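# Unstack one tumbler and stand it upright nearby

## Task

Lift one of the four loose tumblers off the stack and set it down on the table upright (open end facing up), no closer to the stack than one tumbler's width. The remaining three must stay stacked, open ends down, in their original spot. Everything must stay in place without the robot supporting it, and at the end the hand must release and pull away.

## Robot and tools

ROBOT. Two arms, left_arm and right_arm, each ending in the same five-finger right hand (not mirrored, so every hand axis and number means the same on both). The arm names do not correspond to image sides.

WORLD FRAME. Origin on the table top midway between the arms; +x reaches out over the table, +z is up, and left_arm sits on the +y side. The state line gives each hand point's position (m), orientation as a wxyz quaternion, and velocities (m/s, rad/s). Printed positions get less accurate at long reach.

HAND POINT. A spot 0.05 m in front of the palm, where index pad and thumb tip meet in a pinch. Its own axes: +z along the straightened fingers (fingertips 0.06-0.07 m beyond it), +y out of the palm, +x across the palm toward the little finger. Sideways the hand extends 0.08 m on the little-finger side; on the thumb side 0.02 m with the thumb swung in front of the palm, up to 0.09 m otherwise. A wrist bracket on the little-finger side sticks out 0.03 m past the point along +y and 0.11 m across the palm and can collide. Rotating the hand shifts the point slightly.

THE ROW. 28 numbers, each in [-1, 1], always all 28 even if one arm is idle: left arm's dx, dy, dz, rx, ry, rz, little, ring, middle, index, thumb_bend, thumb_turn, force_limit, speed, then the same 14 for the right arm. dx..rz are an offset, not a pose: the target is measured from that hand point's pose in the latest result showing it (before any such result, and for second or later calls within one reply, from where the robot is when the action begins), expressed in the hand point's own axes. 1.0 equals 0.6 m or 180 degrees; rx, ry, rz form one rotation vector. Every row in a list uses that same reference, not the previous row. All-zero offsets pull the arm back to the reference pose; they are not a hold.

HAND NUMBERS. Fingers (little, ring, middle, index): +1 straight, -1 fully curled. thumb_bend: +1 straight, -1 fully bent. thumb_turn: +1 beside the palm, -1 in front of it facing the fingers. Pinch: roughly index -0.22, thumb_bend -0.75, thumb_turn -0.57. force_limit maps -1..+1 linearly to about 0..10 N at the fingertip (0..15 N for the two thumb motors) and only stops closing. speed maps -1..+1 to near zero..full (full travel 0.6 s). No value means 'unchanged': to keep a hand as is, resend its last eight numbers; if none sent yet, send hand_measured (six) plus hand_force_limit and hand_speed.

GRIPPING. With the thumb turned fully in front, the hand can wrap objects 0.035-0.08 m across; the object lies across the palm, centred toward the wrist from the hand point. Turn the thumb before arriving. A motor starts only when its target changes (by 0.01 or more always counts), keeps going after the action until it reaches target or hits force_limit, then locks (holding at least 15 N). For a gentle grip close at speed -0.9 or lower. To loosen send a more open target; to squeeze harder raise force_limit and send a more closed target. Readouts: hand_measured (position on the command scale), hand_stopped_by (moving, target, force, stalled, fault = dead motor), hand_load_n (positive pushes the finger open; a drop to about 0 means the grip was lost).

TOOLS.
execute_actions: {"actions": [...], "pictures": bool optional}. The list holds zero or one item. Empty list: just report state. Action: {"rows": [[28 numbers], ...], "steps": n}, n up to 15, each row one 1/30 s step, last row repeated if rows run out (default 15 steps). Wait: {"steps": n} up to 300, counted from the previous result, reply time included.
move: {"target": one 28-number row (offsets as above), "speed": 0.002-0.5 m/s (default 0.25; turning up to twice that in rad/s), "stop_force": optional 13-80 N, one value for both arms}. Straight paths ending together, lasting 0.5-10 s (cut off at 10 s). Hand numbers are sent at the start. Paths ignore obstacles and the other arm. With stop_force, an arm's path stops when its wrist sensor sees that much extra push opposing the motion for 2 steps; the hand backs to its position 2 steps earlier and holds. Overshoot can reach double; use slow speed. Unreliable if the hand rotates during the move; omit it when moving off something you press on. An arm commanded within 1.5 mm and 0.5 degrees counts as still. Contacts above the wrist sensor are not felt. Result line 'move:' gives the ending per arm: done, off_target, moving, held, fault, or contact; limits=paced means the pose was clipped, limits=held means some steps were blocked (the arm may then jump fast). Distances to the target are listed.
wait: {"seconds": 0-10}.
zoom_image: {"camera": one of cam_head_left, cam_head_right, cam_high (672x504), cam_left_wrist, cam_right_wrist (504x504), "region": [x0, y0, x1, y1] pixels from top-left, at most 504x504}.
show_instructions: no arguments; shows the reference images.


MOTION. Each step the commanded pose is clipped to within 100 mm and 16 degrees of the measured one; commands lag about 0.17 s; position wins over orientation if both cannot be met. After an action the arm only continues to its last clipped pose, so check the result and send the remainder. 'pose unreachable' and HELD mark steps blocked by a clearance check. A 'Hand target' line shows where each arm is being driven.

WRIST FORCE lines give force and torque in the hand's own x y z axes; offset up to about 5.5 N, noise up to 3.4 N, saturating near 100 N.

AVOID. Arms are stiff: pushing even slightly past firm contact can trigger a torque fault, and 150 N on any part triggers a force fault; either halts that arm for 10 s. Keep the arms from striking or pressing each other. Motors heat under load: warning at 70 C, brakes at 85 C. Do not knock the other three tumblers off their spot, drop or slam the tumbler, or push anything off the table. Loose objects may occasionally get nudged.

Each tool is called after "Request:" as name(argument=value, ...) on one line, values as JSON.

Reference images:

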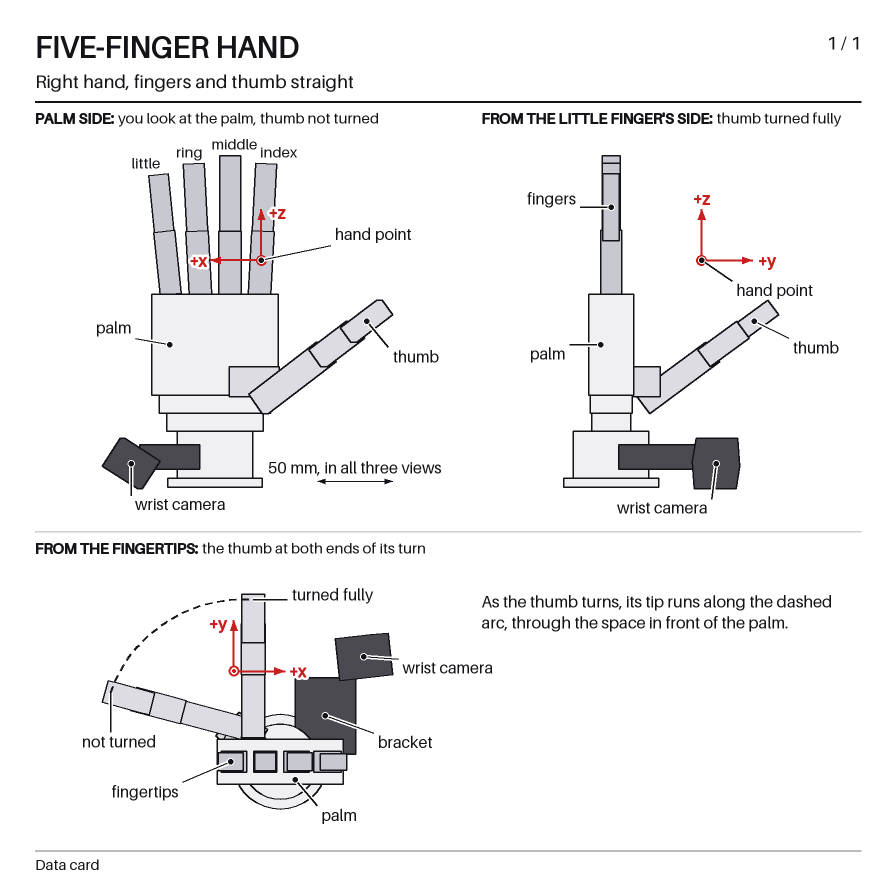

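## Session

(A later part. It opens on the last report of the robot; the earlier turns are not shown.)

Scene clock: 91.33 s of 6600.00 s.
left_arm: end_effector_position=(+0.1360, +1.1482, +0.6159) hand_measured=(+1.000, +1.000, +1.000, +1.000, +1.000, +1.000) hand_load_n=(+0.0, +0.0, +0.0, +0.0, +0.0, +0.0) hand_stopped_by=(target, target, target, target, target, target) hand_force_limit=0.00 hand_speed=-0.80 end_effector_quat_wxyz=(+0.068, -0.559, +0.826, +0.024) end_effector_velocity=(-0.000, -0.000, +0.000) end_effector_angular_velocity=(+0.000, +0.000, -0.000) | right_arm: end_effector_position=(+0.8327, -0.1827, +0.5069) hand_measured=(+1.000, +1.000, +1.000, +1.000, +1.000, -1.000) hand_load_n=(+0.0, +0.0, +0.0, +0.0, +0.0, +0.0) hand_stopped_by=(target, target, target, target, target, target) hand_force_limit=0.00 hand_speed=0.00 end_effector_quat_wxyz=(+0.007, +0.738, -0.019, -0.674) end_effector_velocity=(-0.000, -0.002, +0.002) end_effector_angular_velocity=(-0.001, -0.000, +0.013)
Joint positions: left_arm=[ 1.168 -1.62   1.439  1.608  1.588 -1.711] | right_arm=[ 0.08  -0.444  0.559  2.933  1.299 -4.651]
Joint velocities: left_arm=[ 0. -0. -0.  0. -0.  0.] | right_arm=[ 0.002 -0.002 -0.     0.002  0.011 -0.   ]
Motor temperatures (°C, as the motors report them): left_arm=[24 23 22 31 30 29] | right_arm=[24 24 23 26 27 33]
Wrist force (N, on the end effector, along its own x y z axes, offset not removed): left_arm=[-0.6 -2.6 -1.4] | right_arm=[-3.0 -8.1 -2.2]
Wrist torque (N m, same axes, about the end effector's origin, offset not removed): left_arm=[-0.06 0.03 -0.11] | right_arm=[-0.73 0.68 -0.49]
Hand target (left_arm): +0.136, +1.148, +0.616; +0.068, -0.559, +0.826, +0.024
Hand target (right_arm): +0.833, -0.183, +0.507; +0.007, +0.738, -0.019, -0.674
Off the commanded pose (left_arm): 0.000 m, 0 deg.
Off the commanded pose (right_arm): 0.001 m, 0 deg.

Request:
move(target=[0,0,0,0,0,0,1,1,1,1,1,1,0,-0.8, 0,0,0.4,0,0.5,0,1,1,1,1,1,-1,0,0])

Request:
move(target=[0,0,0,0,0,0,1,1,1,1,1,1,0,-0.8, 0,0,0,0,0.5,0,1,1,1,1,1,-1,0,0])

Request:
move(target=[0,0,0,0,0,0,1,1,1,1,1,1,0,-0.8, 0,0,0,0,0,0.97,1,1,1,1,1,-1,0,0], speed=0.5)

Scene clock: 99.93 s of 6600.00 s.
left_arm: end_effector_position=(+0.1360, +1.1482, +0.6159) hand_measured=(+1.000, +1.000, +1.000, +1.000, +1.000, +1.000) hand_load_n=(+0.0, +0.0, +0.0, +0.0, +0.0, +0.0) hand_stopped_by=(target, target, target, target, target, target) hand_force_limit=0.00 hand_speed=-0.80 end_effector_quat_wxyz=(+0.068, -0.559, +0.826, +0.024) end_effector_velocity=(+0.000, -0.000, -0.001) end_effector_angular_velocity=(-0.003, +0.001, -0.001) | right_arm: end_effector_position=(+0.5942, -0.1789, +0.4856) hand_measured=(+1.000, +1.000, +1.000, +1.000, +1.000, -1.000) hand_load_n=(+0.0, +0.0, +0.0, +0.0, +0.0, +0.0) hand_stopped_by=(target, target, target, target, target, target) hand_force_limit=0.00 hand_speed=0.00 end_effector_quat_wxyz=(+0.018, +0.999, -0.009, +0.044) end_effector_velocity=(-0.002, -0.000, -0.000) end_effector_angular_velocity=(-0.000, -0.011, -0.000)
Joint positions: left_arm=[ 1.168 -1.62   1.439  1.608  1.588 -1.711] | right_arm=[ 0.3   -1.18   1.158  1.53   1.643 -4.22 ]
Joint velocities: left_arm=[-0.     0.     0.003  0.001  0.     0.   ] | right_arm=[ 0.003 -0.006  0.008 -0.01   0.005  0.003]
Motor temperatures (°C, as the motors report them): left_arm=[24 23 22 31 30 29] | right_arm=[24 24 23 26 27 33]
Wrist force (N, on the end effector, along its own x y z axes, offset not removed): left_arm=[-1.7 -1.1 0.3] | right_arm=[-1.5 -2.3 -1.9]
Wrist torque (N m, same axes, about the end effector's origin, offset not removed): left_arm=[0.04 0.25 -0.04] | right_arm=[0.03 0.51 -0.39]
Hand target (left_arm): +0.136, +1.148, +0.616; +0.068, -0.559, +0.826, +0.024
Hand target (right_arm): +0.594, -0.179, +0.486; +0.018, +0.999, -0.009, +0.045
Off the commanded pose (left_arm): 0.000 m, 0 deg.
Off the commanded pose (right_arm): 0.001 m, 0 deg.
After step 90, 1.90 s passed at rest.
move: done
camera_calibration (this result's frames):
cam_left_wrist: T_world_to_cam=[[-0.894898, 0.443092, -0.0531701, -0.352766], [0.28949, 0.667049, 0.68647, -1.2348], [0.339636, 0.598928, -0.725212, -0.152828], [0, 0, 0, 1]] pos_world=[0.093679, 1.07151, 0.718063]
cam_right_wrist: T_world_to_cam=[[-0.0972608, -0.993034, 0.0665138, -0.1637], [-0.885449, 0.116852, 0.449806, 0.326553], [-0.454444, -0.0151461, -0.890646, 0.835788], [0, 0, 0, 1]] pos_world=[0.653043, -0.188059, 0.608394]

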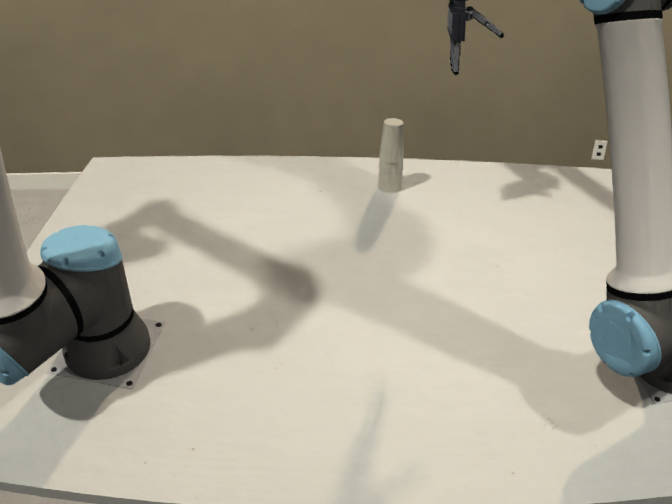

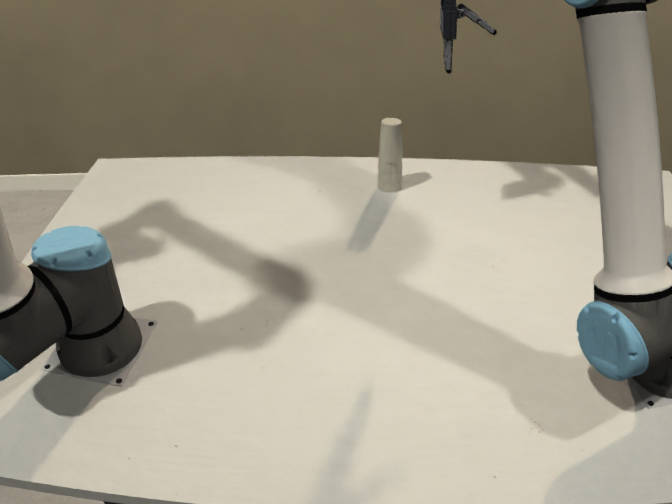

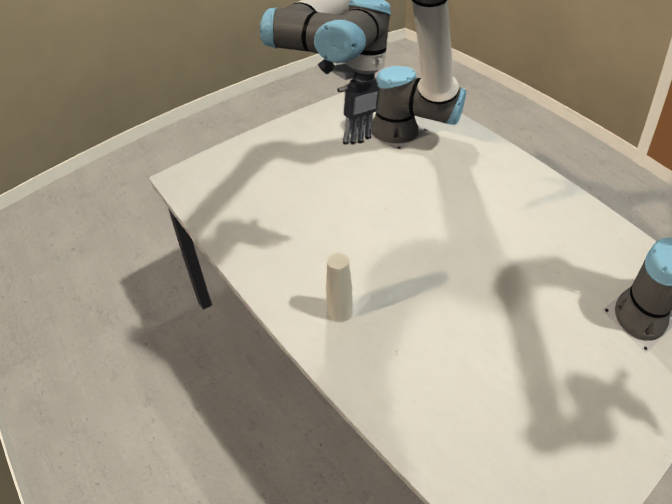

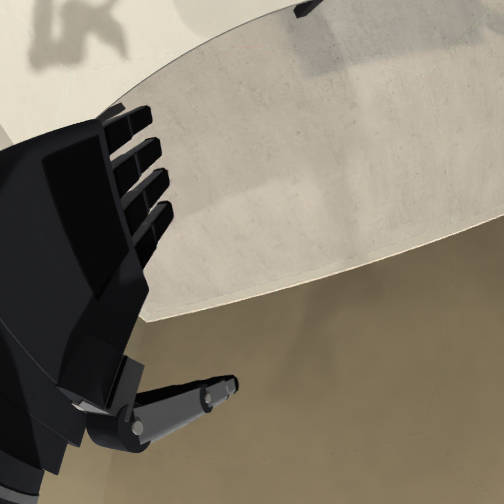

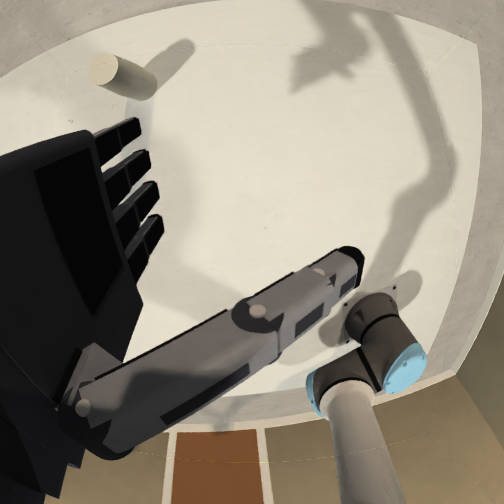

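Scene clock: 103.67 s of 6600.00 s.
left_arm: end_effector_position=(+0.1360, +1.1482, +0.6159) hand_measured=(+1.000, +1.000, +1.000, +1.000, +1.000, +1.000) hand_load_n=(+0.0, +0.0, +0.0, +0.0, +0.0, +0.0) hand_stopped_by=(target, target, target, target, target, target) hand_force_limit=0.00 hand_speed=-0.80 end_effector_quat_wxyz=(+0.068, -0.559, +0.826, +0.024) end_effector_velocity=(+0.001, +0.000, +0.001) end_effector_angular_velocity=(+0.000, -0.002, -0.000) | right_arm: end_effector_position=(+0.5941, -0.1790, +0.4859) hand_measured=(+1.000, +1.000, +1.000, +1.000, +1.000, -1.000) hand_load_n=(+0.0, +0.0, +0.0, +0.0, +0.0, +0.0) hand_stopped_by=(target, target, target, target, target, target) hand_force_limit=0.00 hand_speed=0.00 end_effector_quat_wxyz=(+0.018, +0.676, +0.006, +0.737) end_effector_velocity=(+0.001, +0.000, -0.000) end_effector_angular_velocity=(-0.000, -0.014, +0.001)
Joint positions: left_arm=[ 1.168 -1.62   1.439  1.608  1.588 -1.711] | right_arm=[ 0.561 -1.664  1.985 -0.44   2.321 -4.827]
Joint velocities: left_arm=[-0.001  0.    -0.002  0.     0.001 -0.001] | right_arm=[-0.001 -0.001  0.009 -0.027 -0.003 -0.013]
Motor temperatures (°C, as the motors report them): left_arm=[24 23 22 31 30 29] | right_arm=[24 24 23 26 27 33]
Wrist force (N, on the end effector, along its own x y z axes, offset not removed): left_arm=[-2.2 -1.2 -3.5] | right_arm=[2.1 0.4 -0.6]
Wrist torque (N m, same axes, about the end effector's origin, offset not removed): left_arm=[0.25 0.37 -0.10] | right_arm=[0.35 -0.14 -0.20]
Hand target (left_arm): +0.136, +1.148, +0.616; +0.068, -0.559, +0.826, +0.024
Hand target (right_arm): +0.594, -0.179, +0.486; +0.018, +0.675, +0.006, +0.737
Off the commanded pose (left_arm): 0.000 m, 0 deg.
Off the commanded pose (right_arm): 0.000 m, 0 deg.
move: done
camera_calibration (this result's frames):
cam_left_wrist: T_world_to_cam=[[-0.894898, 0.443092, -0.0531703, -0.352765], [0.28949, 0.667049, 0.68647, -1.2348], [0.339636, 0.598928, -0.725212, -0.152828], [0, 0, 0, 1]] pos_world=[0.0936791, 1.07151, 0.718063]
cam_right_wrist: T_world_to_cam=[[-0.0513877, -0.997695, -0.044317, -0.138116], [-0.453436, 0.0628469, -0.88907, 0.710587], [0.889806, -0.0255924, -0.455621, -0.175852], [0, 0, 0, 1]] pos_world=[0.471582, -0.186957, 0.545519]

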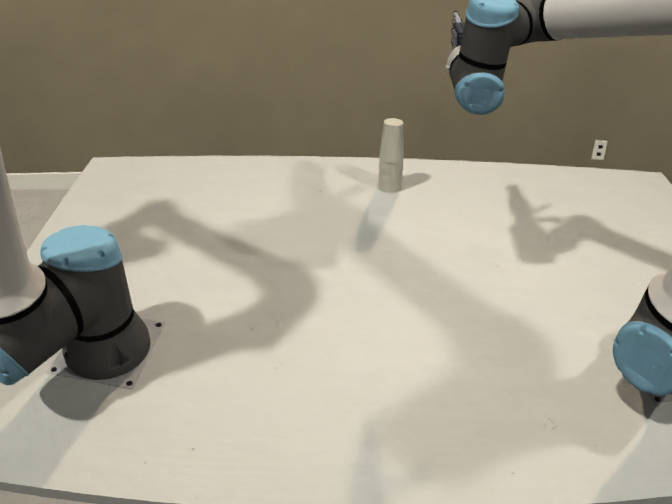

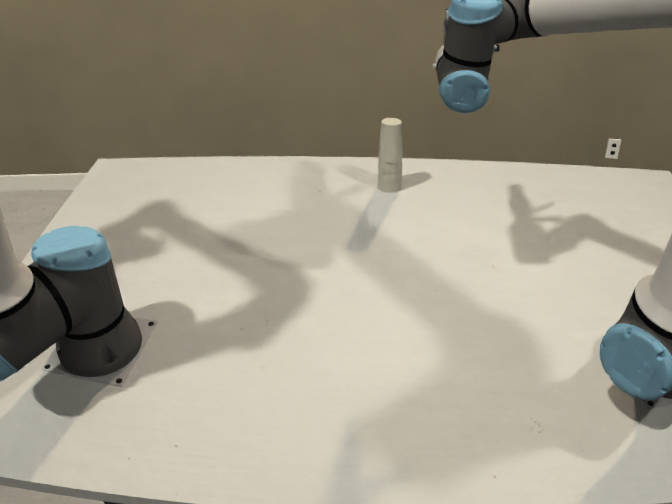

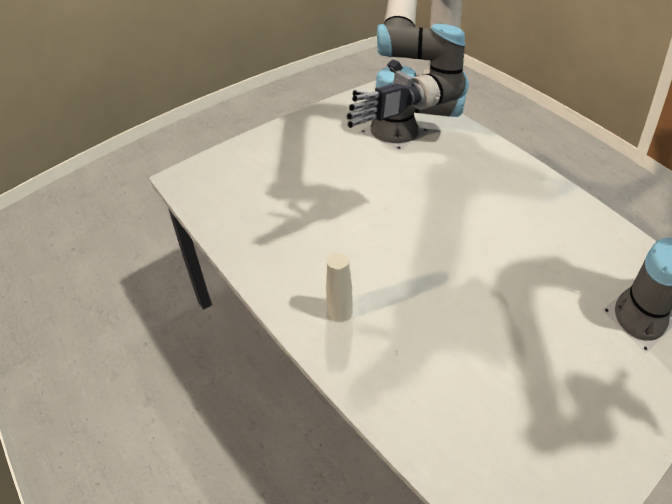

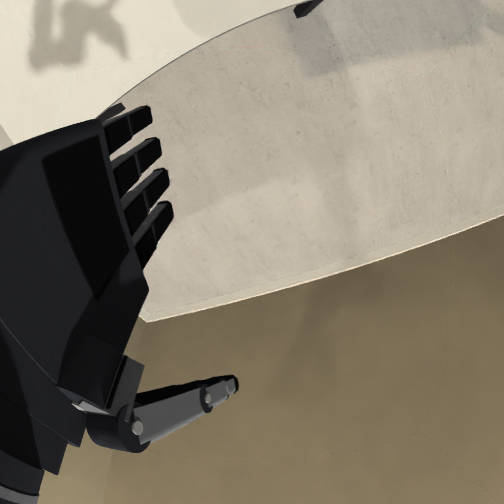

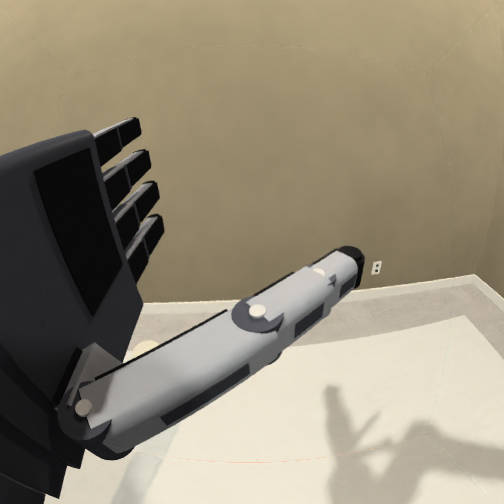

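Scene clock: 107.40 s of 6600.00 s.
left_arm: end_effector_position=(+0.1360, +1.1482, +0.6159) hand_measured=(+1.000, +1.000, +1.000, +1.000, +1.000, +1.000) hand_load_n=(+0.0, +0.0, +0.0, +0.0, +0.0, +0.0) hand_stopped_by=(target, target, target, target, target, target) hand_force_limit=0.00 hand_speed=-0.80 end_effector_quat_wxyz=(+0.068, -0.559, +0.826, +0.024) end_effector_velocity=(+0.000, -0.000, -0.000) end_effector_angular_velocity=(-0.000, +0.000, -0.001) | right_arm: end_effector_position=(+0.5940, -0.1791, +0.4861) hand_measured=(+1.000, +1.000, +1.000, +1.000, +1.000, -1.000) hand_load_n=(+0.0, +0.0, +0.0, +0.0, +0.0, +0.0) hand_stopped_by=(target, target, target, target, target, target) hand_force_limit=0.00 hand_speed=0.00 end_effector_quat_wxyz=(+0.735, -0.038, +0.674, -0.054) end_effector_velocity=(-0.000, +0.000, -0.000) end_effector_angular_velocity=(+0.013, +0.001, +0.001)
Joint positions: left_arm=[ 1.168 -1.62   1.439  1.608  1.588 -1.711] | right_arm=[ 0.328 -1.825  2.209 -0.485  2.09  -1.75 ]
Joint velocities: left_arm=[-0.    -0.     0.    -0.    -0.     0.001] | right_arm=[0.001 0.001 0.001 0.    0.001 0.013]
Motor temperatures (°C, as the motors report them): left_arm=[24 23 22 31 30 29] | right_arm=[24 24 23 26 27 33]
Wrist force (N, on the end effector, along its own x y z axes, offset not removed): left_arm=[-0.3 -2.3 -1.7] | right_arm=[-0.9 -1.0 -1.0]
Wrist torque (N m, same axes, about the end effector's origin, offset not removed): left_arm=[0.01 -0.02 0.05] | right_arm=[0.25 0.33 -0.44]
Hand target (left_arm): +0.136, +1.148, +0.616; +0.068, -0.559, +0.826, +0.024
Hand target (right_arm): +0.594, -0.179, +0.486; +0.735, -0.038, +0.674, -0.053
Off the commanded pose (left_arm): 0.000 m, 0 deg.
Off the commanded pose (right_arm): 0.000 m, 0 deg.
move: done
camera_calibration (this result's frames):
cam_left_wrist: T_world_to_cam=[[-0.894898, 0.443092, -0.0531701, -0.352766], [0.28949, 0.667049, 0.68647, -1.2348], [0.339636, 0.598928, -0.725212, -0.152828], [0, 0, 0, 1]] pos_world=[0.093679, 1.07151, 0.718063]
cam_right_wrist: T_world_to_cam=[[-0.0181725, 0.99815, -0.0580273, 0.206169], [-0.601528, 0.0354439, 0.798065, -0.0263618], [0.798645, 0.0494079, 0.599771, -0.621096], [0, 0, 0, 1]] pos_world=[0.483924, -0.174166, 0.405517]

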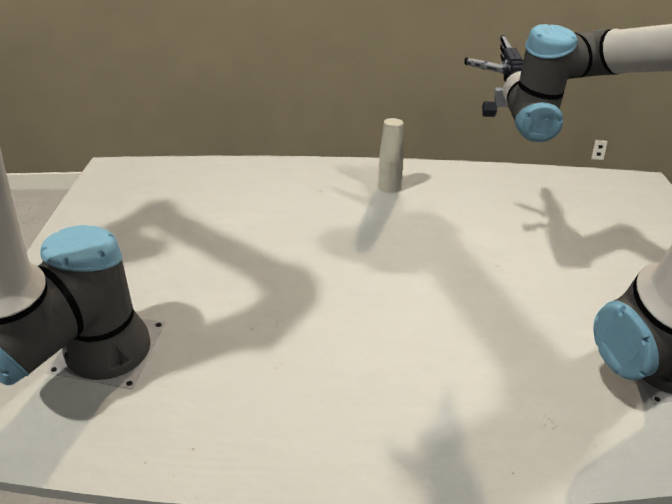

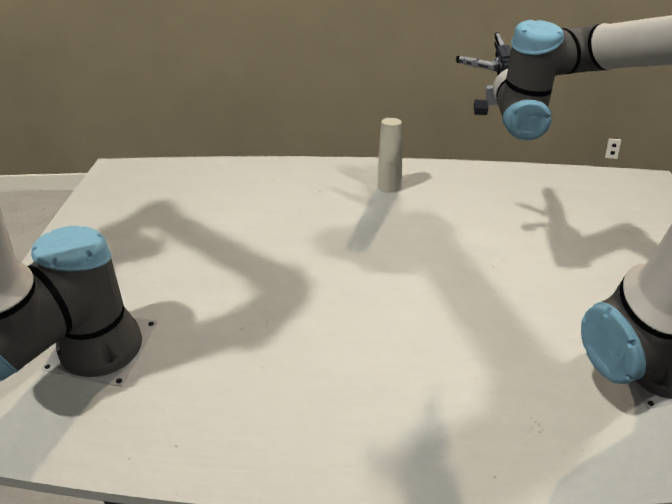

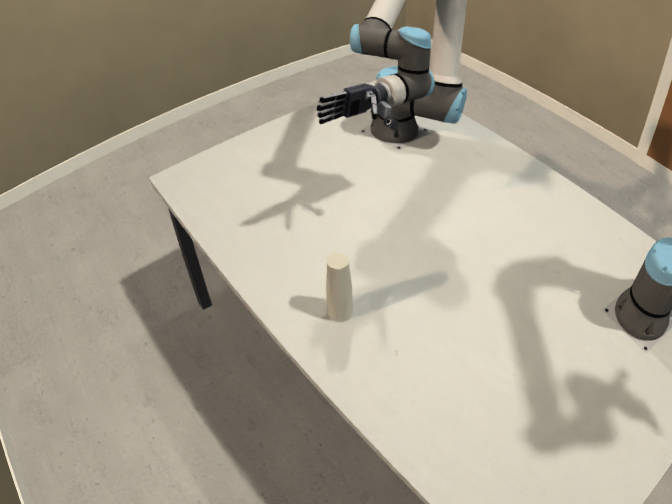

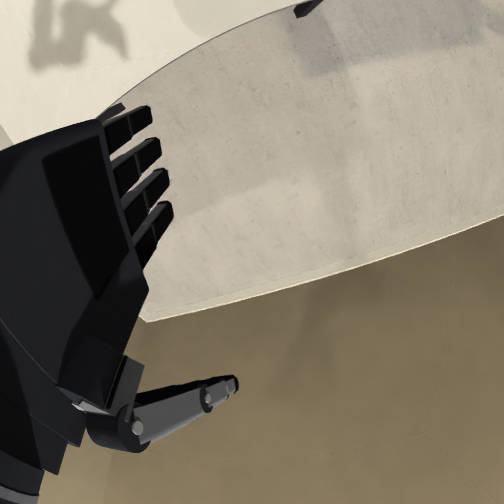

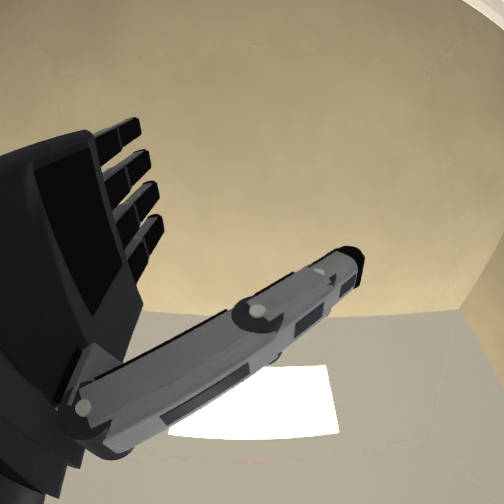

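Request:
move(target=[0,0,0,0,0,0,1,1,1,1,1,1,0,-0.8, 0.405,0.158,0.295,0,0.028,0.042,1,1,1,1,1,-1,0,0], speed=0.2)

Scene clock: 115.47 s of 6600.00 s.
left_arm: end_effector_position=(+0.1360, +1.1482, +0.6159) hand_measured=(+1.000, +1.000, +1.000, +1.000, +1.000, +1.000) hand_load_n=(+0.0, +0.0, +0.0, +0.0, +0.0, +0.0) hand_stopped_by=(target, target, target, target, target, target) hand_force_limit=0.00 hand_speed=-0.80 end_effector_quat_wxyz=(+0.068, -0.559, +0.826, +0.024) end_effector_velocity=(-0.001, +0.000, +0.000) end_effector_angular_velocity=(+0.000, +0.001, +0.001) | right_arm: end_effector_position=(+0.7930, -0.1200, +0.2493) hand_measured=(+1.000, +1.000, +1.000, +1.000, +1.000, -1.000) hand_load_n=(+0.0, +0.0, +0.0, +0.0, +0.0, +0.0) hand_stopped_by=(target, target, target, target, target, target) hand_force_limit=0.00 hand_speed=0.00 end_effector_quat_wxyz=(+0.707, +0.009, +0.707, -0.007) end_effector_velocity=(+0.002, +0.001, -0.001) end_effector_angular_velocity=(+0.000, +0.000, -0.001)
Joint positions: left_arm=[ 1.168 -1.62   1.439  1.608  1.588 -1.711] | right_arm=[ 0.263 -1.245  2.079 -0.833  2.032 -1.568]
Joint velocities: left_arm=[ 0.001  0.    -0.     0.    -0.001 -0.001] | right_arm=[ 0.     0.004 -0.003 -0.001  0.001  0.   ]
Motor temperatures (°C, as the motors report them): left_arm=[24 23 22 31 30 29] | right_arm=[24 24 23 26 27 33]
Wrist force (N, on the end effector, along its own x y z axes, offset not removed): left_arm=[-1.2 -4.8 1.5] | right_arm=[-2.4 -4.9 -2.1]
Wrist torque (N m, same axes, about the end effector's origin, offset not removed): left_arm=[-0.48 0.01 -0.19] | right_arm=[-0.58 0.72 -0.50]
Hand target (left_arm): +0.136, +1.148, +0.616; +0.068, -0.559, +0.826, +0.024
Hand target (right_arm): +0.793, -0.120, +0.249; +0.707, +0.009, +0.707, -0.007
Off the commanded pose (left_arm): 0.000 m, 0 deg.
Off the commanded pose (right_arm): 0.001 m, 0 deg.
After step 90, 2.90 s passed at rest.
move: done
camera_calibration (this result's frames):
cam_left_wrist: T_world_to_cam=[[-0.894898, 0.443092, -0.0531703, -0.352765], [0.28949, 0.667049, 0.68647, -1.2348], [0.339636, 0.598928, -0.725212, -0.152828], [0, 0, 0, 1]] pos_world=[0.0936791, 1.07151, 0.718063]
cam_right_wrist: T_world_to_cam=[[-0.0175355, 0.996873, 0.0770528, 0.10276], [-0.531631, -0.0745641, 0.843687, 0.200257], [0.846794, -0.0261692, 0.531276, -0.671121], [0, 0, 0, 1]] pos_world=[0.676566, -0.105069, 0.179679]

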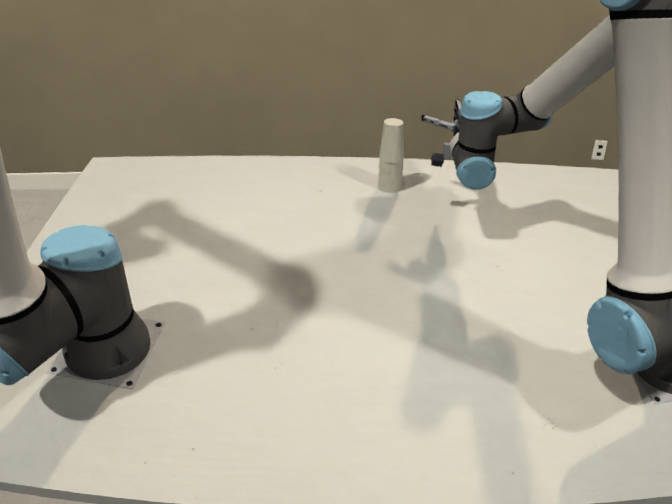

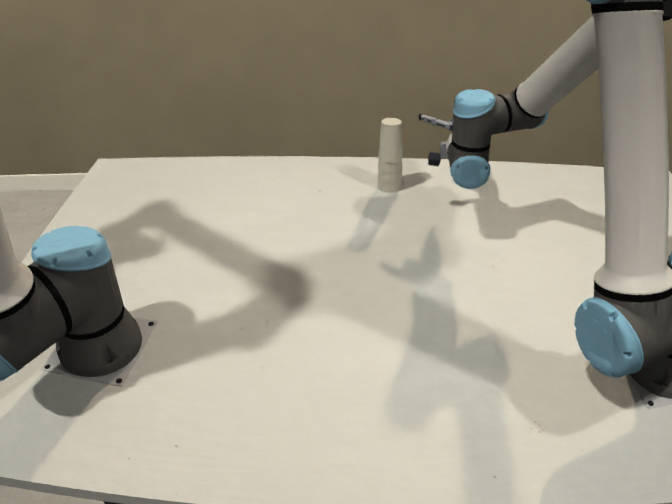

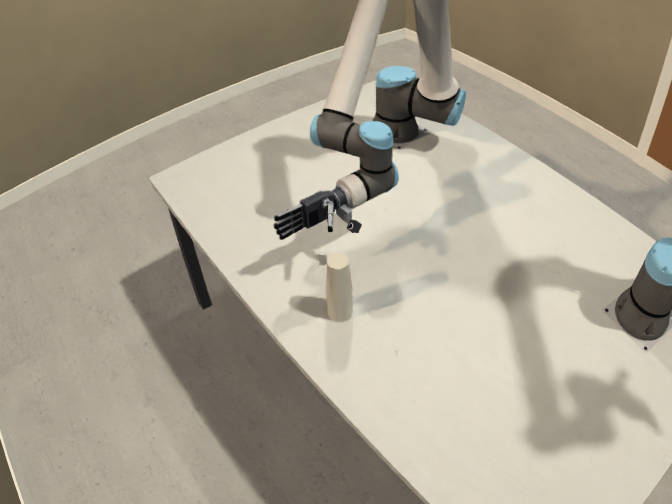

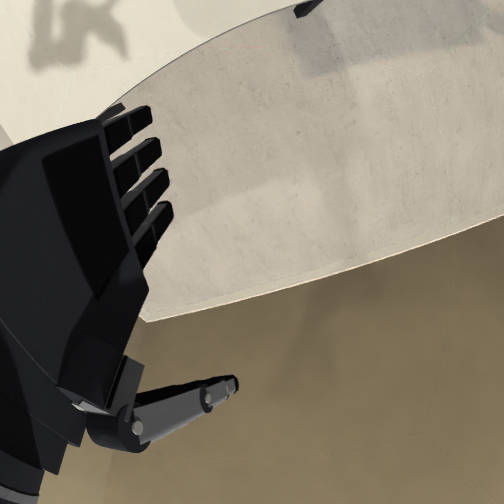

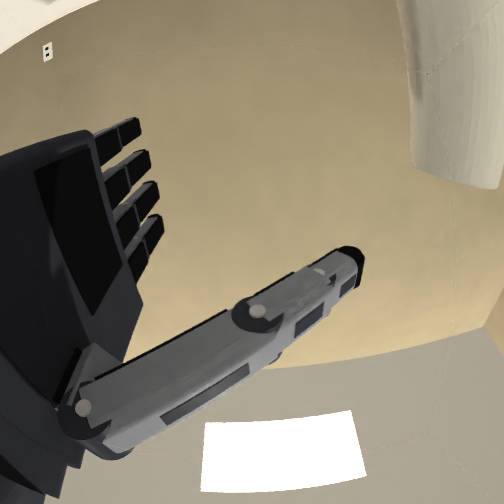

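Request:
move(target=[0,0,0,0,0,0,1,1,1,1,1,1,0,-0.8, 0.095,0.05,0.04,0,0,0,1,1,1,1,1,-1,0,0], speed=0.08)

Scene clock: 126.50 s of 6600.00 s.
left_arm: end_effector_position=(+0.1360, +1.1482, +0.6159) hand_measured=(+1.000, +1.000, +1.000, +1.000, +1.000, +1.000) hand_load_n=(+0.0, +0.0, +0.0, +0.0, +0.0, +0.0) hand_stopped_by=(target, target, target, target, target, target) hand_force_limit=0.00 hand_speed=-0.80 end_effector_quat_wxyz=(+0.068, -0.559, +0.826, +0.024) end_effector_velocity=(-0.000, +0.000, +0.001) end_effector_angular_velocity=(+0.003, -0.000, +0.001) | right_arm: end_effector_position=(+0.8175, -0.0905, +0.1925) hand_measured=(+1.000, +1.000, +1.000, +1.000, +1.000, -1.000) hand_load_n=(+0.0, +0.0, +0.0, +0.0, +0.0, +0.0) hand_stopped_by=(target, target, target, target, target, target) hand_force_limit=0.00 hand_speed=0.00 end_effector_quat_wxyz=(+0.707, +0.009, +0.707, -0.007) end_effector_velocity=(+0.001, +0.001, -0.001) end_effector_angular_velocity=(+0.000, -0.001, +0.001)
Joint positions: left_arm=[ 1.168 -1.62   1.439  1.608  1.588 -1.711] | right_arm=[ 0.289 -1.119  2.026 -0.907  2.058 -1.568]
Joint velocities: left_arm=[-0.    -0.001 -0.002 -0.    -0.002 -0.001] | right_arm=[ 0.001  0.003 -0.002 -0.002  0.     0.   ]
Motor temperatures (°C, as the motors report them): left_arm=[24 23 22 31 30 29] | right_arm=[24 24 23 26 27 33]
Wrist force (N, on the end effector, along its own x y z axes, offset not removed): left_arm=[-0.7 -4.7 -3.0] | right_arm=[-0.7 0.6 -3.5]
Wrist torque (N m, same axes, about the end effector's origin, offset not removed): left_arm=[-0.26 0.13 -0.17] | right_arm=[0.35 0.30 -0.27]
Hand target (left_arm): +0.136, +1.148, +0.616; +0.068, -0.559, +0.826, +0.024
Hand target (right_arm): +0.818, -0.090, +0.192; +0.707, +0.009, +0.707, -0.007
Off the commanded pose (left_arm): 0.000 m, 0 deg.
Off the commanded pose (right_arm): 0.000 m, 0 deg.
After step 90, 6.70 s passed at rest.
move: done
camera_calibration (this result's frames):
cam_left_wrist: T_world_to_cam=[[-0.894898, 0.443092, -0.0531702, -0.352766], [0.28949, 0.667049, 0.68647, -1.2348], [0.339636, 0.598928, -0.725212, -0.152828], [0, 0, 0, 1]] pos_world=[0.0936791, 1.07151, 0.718063]
cam_right_wrist: T_world_to_cam=[[-0.0175451, 0.996867, 0.0771193, 0.078187], [-0.531602, -0.0746263, 0.843701, 0.263368], [0.846813, -0.0261939, 0.531246, -0.66094], [0, 0, 0, 1]] pos_world=[0.701071, -0.0756005, 0.122888]

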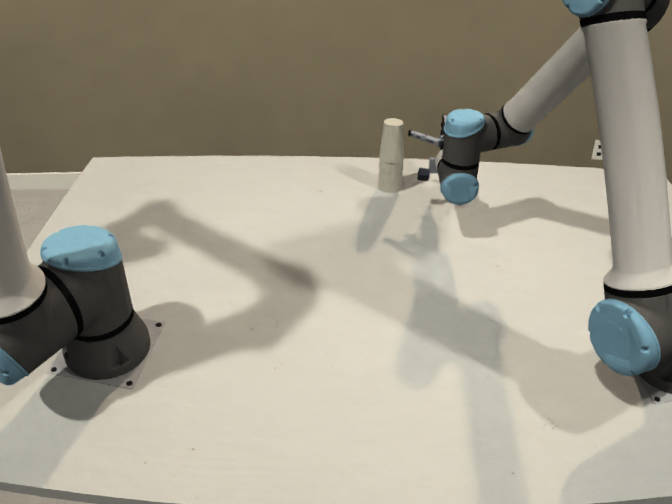

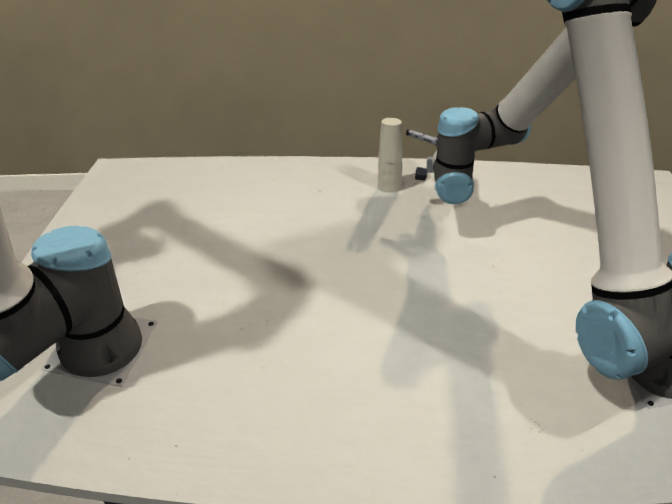

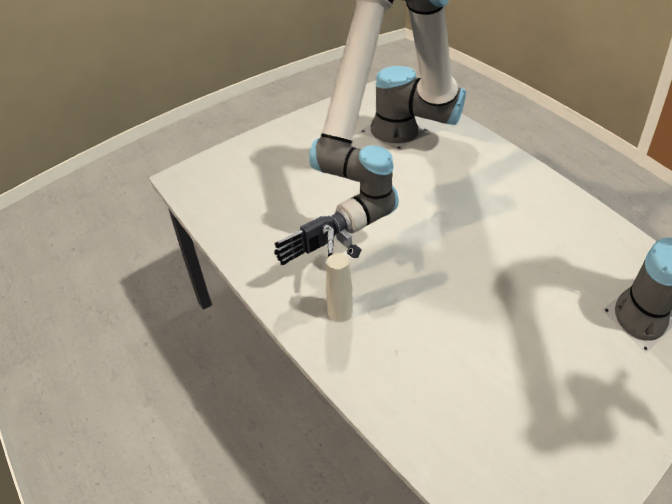

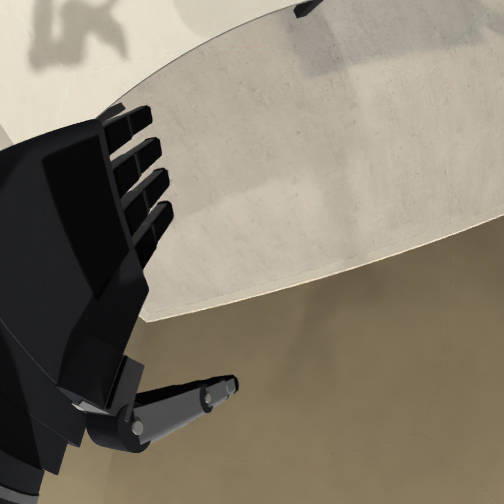

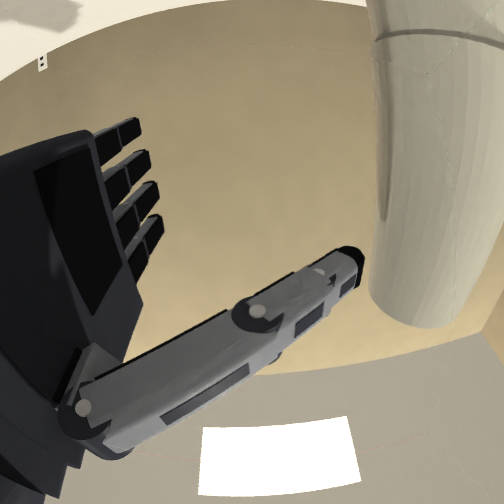

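Request:
move(target=[0,0,0,0,0,0,1,1,1,1,1,1,0,-0.8, -0.008,0,-0.035,0,0,0,1,1,1,1,1,-1,0,0], speed=0.08)

Request:
move(target=[0,0,0,0,0,0,1,1,1,1,1,1,0,-0.8, 0,0.21,0,0,0,0,1,1,1,1,1,-1,0,0], speed=0.04)

Scene clock: 135.40 s of 6600.00 s.
left_arm: end_effector_position=(+0.1360, +1.1482, +0.6159) hand_measured=(+1.000, +1.000, +1.000, +1.000, +1.000, +1.000) hand_load_n=(+0.0, +0.0, +0.0, +0.0, +0.0, +0.0) hand_stopped_by=(target, target, target, target, target, target) hand_force_limit=0.00 hand_speed=-0.80 end_effector_quat_wxyz=(+0.068, -0.559, +0.826, +0.024) end_effector_velocity=(+0.000, -0.000, +0.001) end_effector_angular_velocity=(+0.002, -0.002, +0.000) | right_arm: end_effector_position=(+0.7967, -0.0901, +0.1972) hand_measured=(+1.000, +1.000, +1.000, +1.000, +1.000, -1.000) hand_load_n=(+0.0, +0.0, +0.0, +0.0, +0.0, +0.0) hand_stopped_by=(target, target, target, target, target, target) hand_force_limit=0.00 hand_speed=0.00 end_effector_quat_wxyz=(+0.707, +0.009, +0.707, -0.007) end_effector_velocity=(-0.002, +0.001, +0.001) end_effector_angular_velocity=(+0.002, -0.000, +0.002)
Joint positions: left_arm=[ 1.168 -1.62   1.439  1.608  1.588 -1.711] | right_arm=[ 0.305 -1.143  2.055 -0.912  2.074 -1.568]
Joint velocities: left_arm=[ 0.    -0.001 -0.002  0.     0.001 -0.001] | right_arm=[ 0.002 -0.002  0.002 -0.     0.     0.002]
Motor temperatures (°C, as the motors report them): left_arm=[24 23 22 31 30 29] | right_arm=[24 24 23 26 27 33]
Wrist force (N, on the end effector, along its own x y z axes, offset not removed): left_arm=[1.0 -4.6 -0.8] | right_arm=[-3.0 -3.5 -2.7]
Wrist torque (N m, same axes, about the end effector's origin, offset not removed): left_arm=[-0.40 -0.13 0.08] | right_arm=[0.01 0.65 -0.69]
Hand target (left_arm): +0.136, +1.148, +0.616; +0.068, -0.559, +0.826, +0.024
Hand target (right_arm): +0.797, -0.090, +0.197; +0.707, +0.009, +0.707, -0.007
Off the commanded pose (left_arm): 0.000 m, 0 deg.
Off the commanded pose (right_arm): 0.000 m, 0 deg.
After step 90, 5.03 s passed at rest.
move: done
camera_calibration (this result's frames):
cam_right_wrist: T_world_to_cam=[[-0.0175505, 0.996865, 0.0771511, 0.0770024], [-0.531584, -0.0746567, 0.843709, 0.248309], [0.846824, -0.0262048, 0.531228, -0.645864], [0, 0, 0, 1]] pos_world=[0.680282, -0.0751478, 0.127659]

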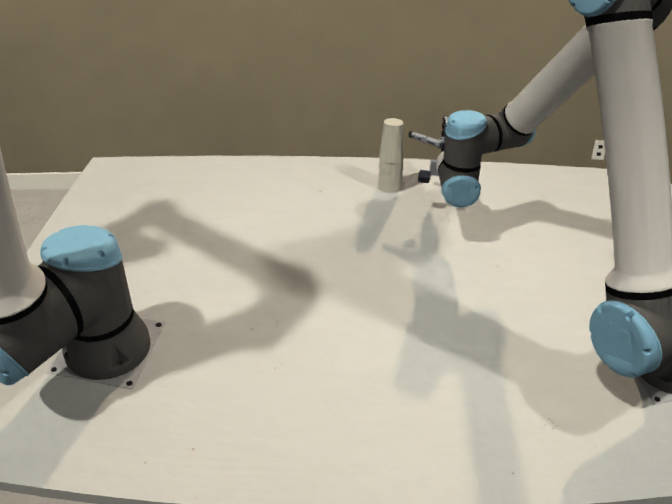

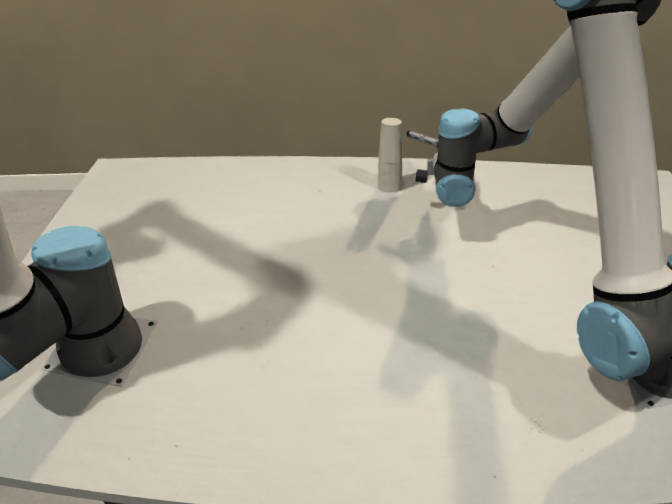

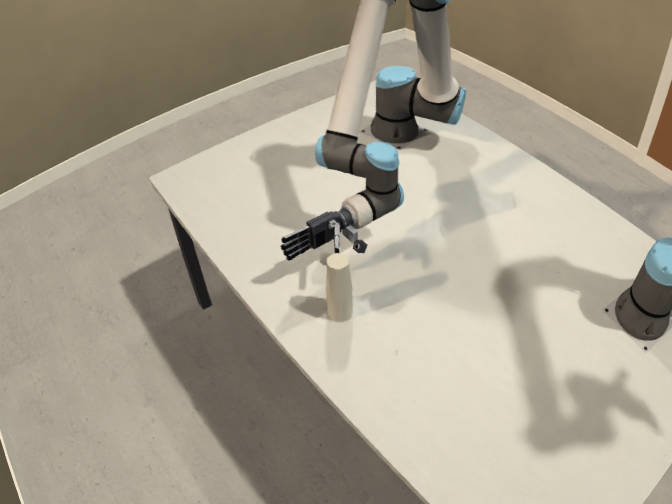

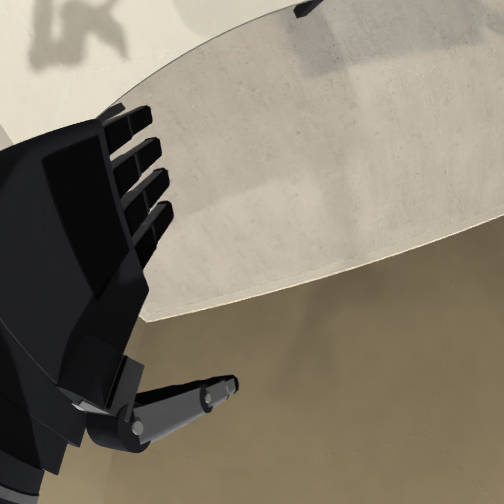

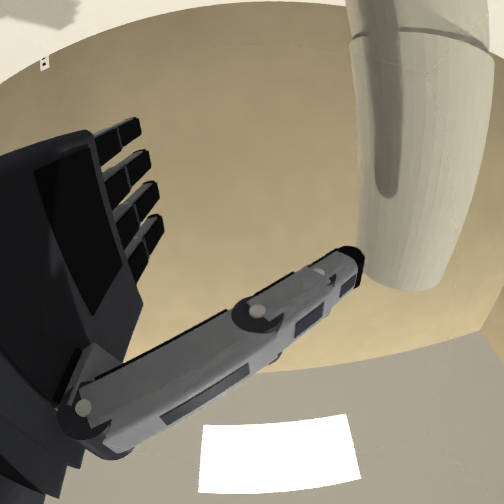

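Scene clock: 138.90 s of 6600.00 s.
left_arm: end_effector_position=(+0.1360, +1.1482, +0.6159) hand_measured=(+1.000, +1.000, +1.000, +1.000, +1.000, +1.000) hand_load_n=(+0.0, +0.0, +0.0, +0.0, +0.0, +0.0) hand_stopped_by=(target, target, target, target, target, target) hand_force_limit=0.00 hand_speed=-0.80 end_effector_quat_wxyz=(+0.068, -0.559, +0.826, +0.024) end_effector_velocity=(+0.001, +0.000, +0.001) end_effector_angular_velocity=(+0.001, -0.002, -0.000) | right_arm: end_effector_position=(+0.7995, +0.0356, +0.1975) hand_measured=(+1.000, +1.000, +1.000, +1.000, +1.000, -1.000) hand_load_n=(+0.0, +0.0, +0.0, +0.0, +0.0, +0.0) hand_stopped_by=(target, target, target, target, target, target) hand_force_limit=0.00 hand_speed=0.00 end_effector_quat_wxyz=(+0.707, +0.009, +0.707, -0.007) end_effector_velocity=(+0.000, +0.003, +0.000) end_effector_angular_velocity=(+0.002, +0.000, +0.000)
Joint positions: left_arm=[ 1.168 -1.62   1.439  1.608  1.588 -1.711] | right_arm=[ 0.466 -1.032  1.858 -0.826  2.235 -1.568]
Joint velocities: left_arm=[-0.    -0.    -0.002 -0.     0.001 -0.   ] | right_arm=[ 0.003  0.003 -0.005  0.002  0.003  0.003]
Motor temperatures (°C, as the motors report them): left_arm=[24 23 22 31 30 29] | right_arm=[24 24 23 26 27 33]
Wrist force (N, on the end effector, along its own x y z axes, offset not removed): left_arm=[-1.4 -3.5 -2.3] | right_arm=[0.5 0.8 -7.3]
Wrist torque (N m, same axes, about the end effector's origin, offset not removed): left_arm=[-0.14 0.21 -0.17] | right_arm=[1.06 0.19 -0.02]
Hand target (left_arm): +0.136, +1.148, +0.616; +0.068, -0.559, +0.826, +0.024
Hand target (right_arm): +0.799, +0.036, +0.197; +0.707, +0.009, +0.707, -0.007
Off the commanded pose (left_arm): 0.000 m, 0 deg.
Off the commanded pose (right_arm): 0.000 m, 0 deg.
move: done
camera_calibration (this result's frames):
cam_left_wrist: T_world_to_cam=[[-0.894898, 0.443092, -0.0531703, -0.352766], [0.28949, 0.667049, 0.68647, -1.2348], [0.339636, 0.598928, -0.725212, -0.152828], [0, 0, 0, 1]] pos_world=[0.0936791, 1.07151, 0.718063]
cam_right_wrist: T_world_to_cam=[[-0.0175665, 0.99684, 0.0774669, -0.0483201], [-0.53143, -0.0749373, 0.843781, 0.258835], [0.84692, -0.0263459, 0.531067, -0.645043], [0, 0, 0, 1]] pos_world=[0.683003, 0.0505695, 0.127904]

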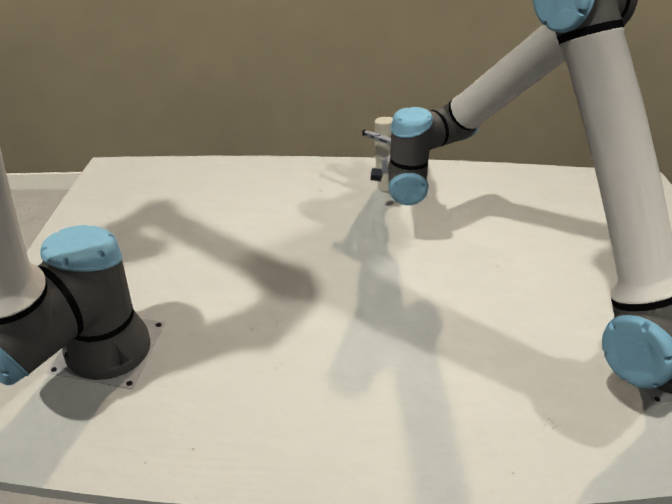

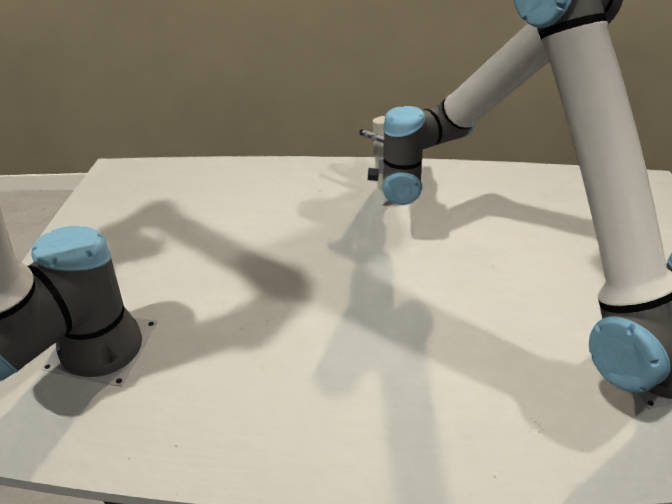

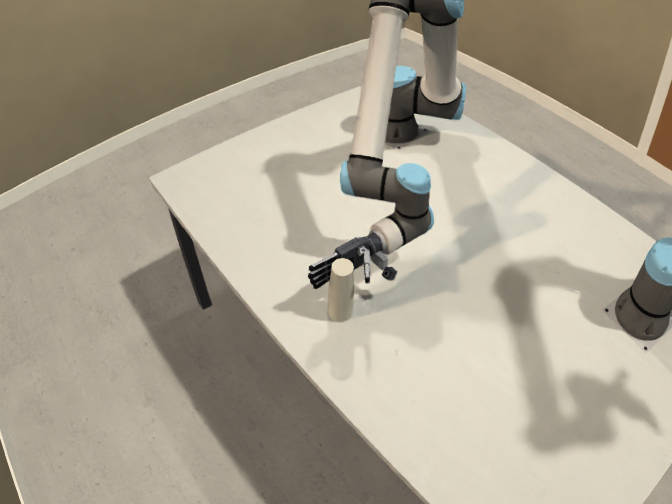

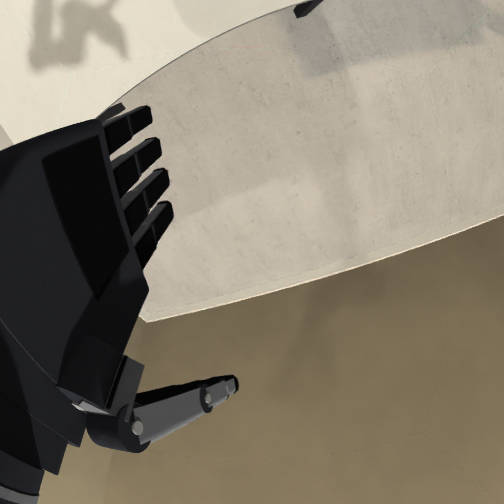

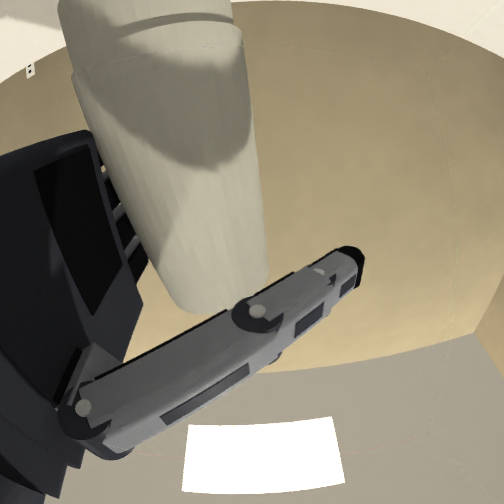

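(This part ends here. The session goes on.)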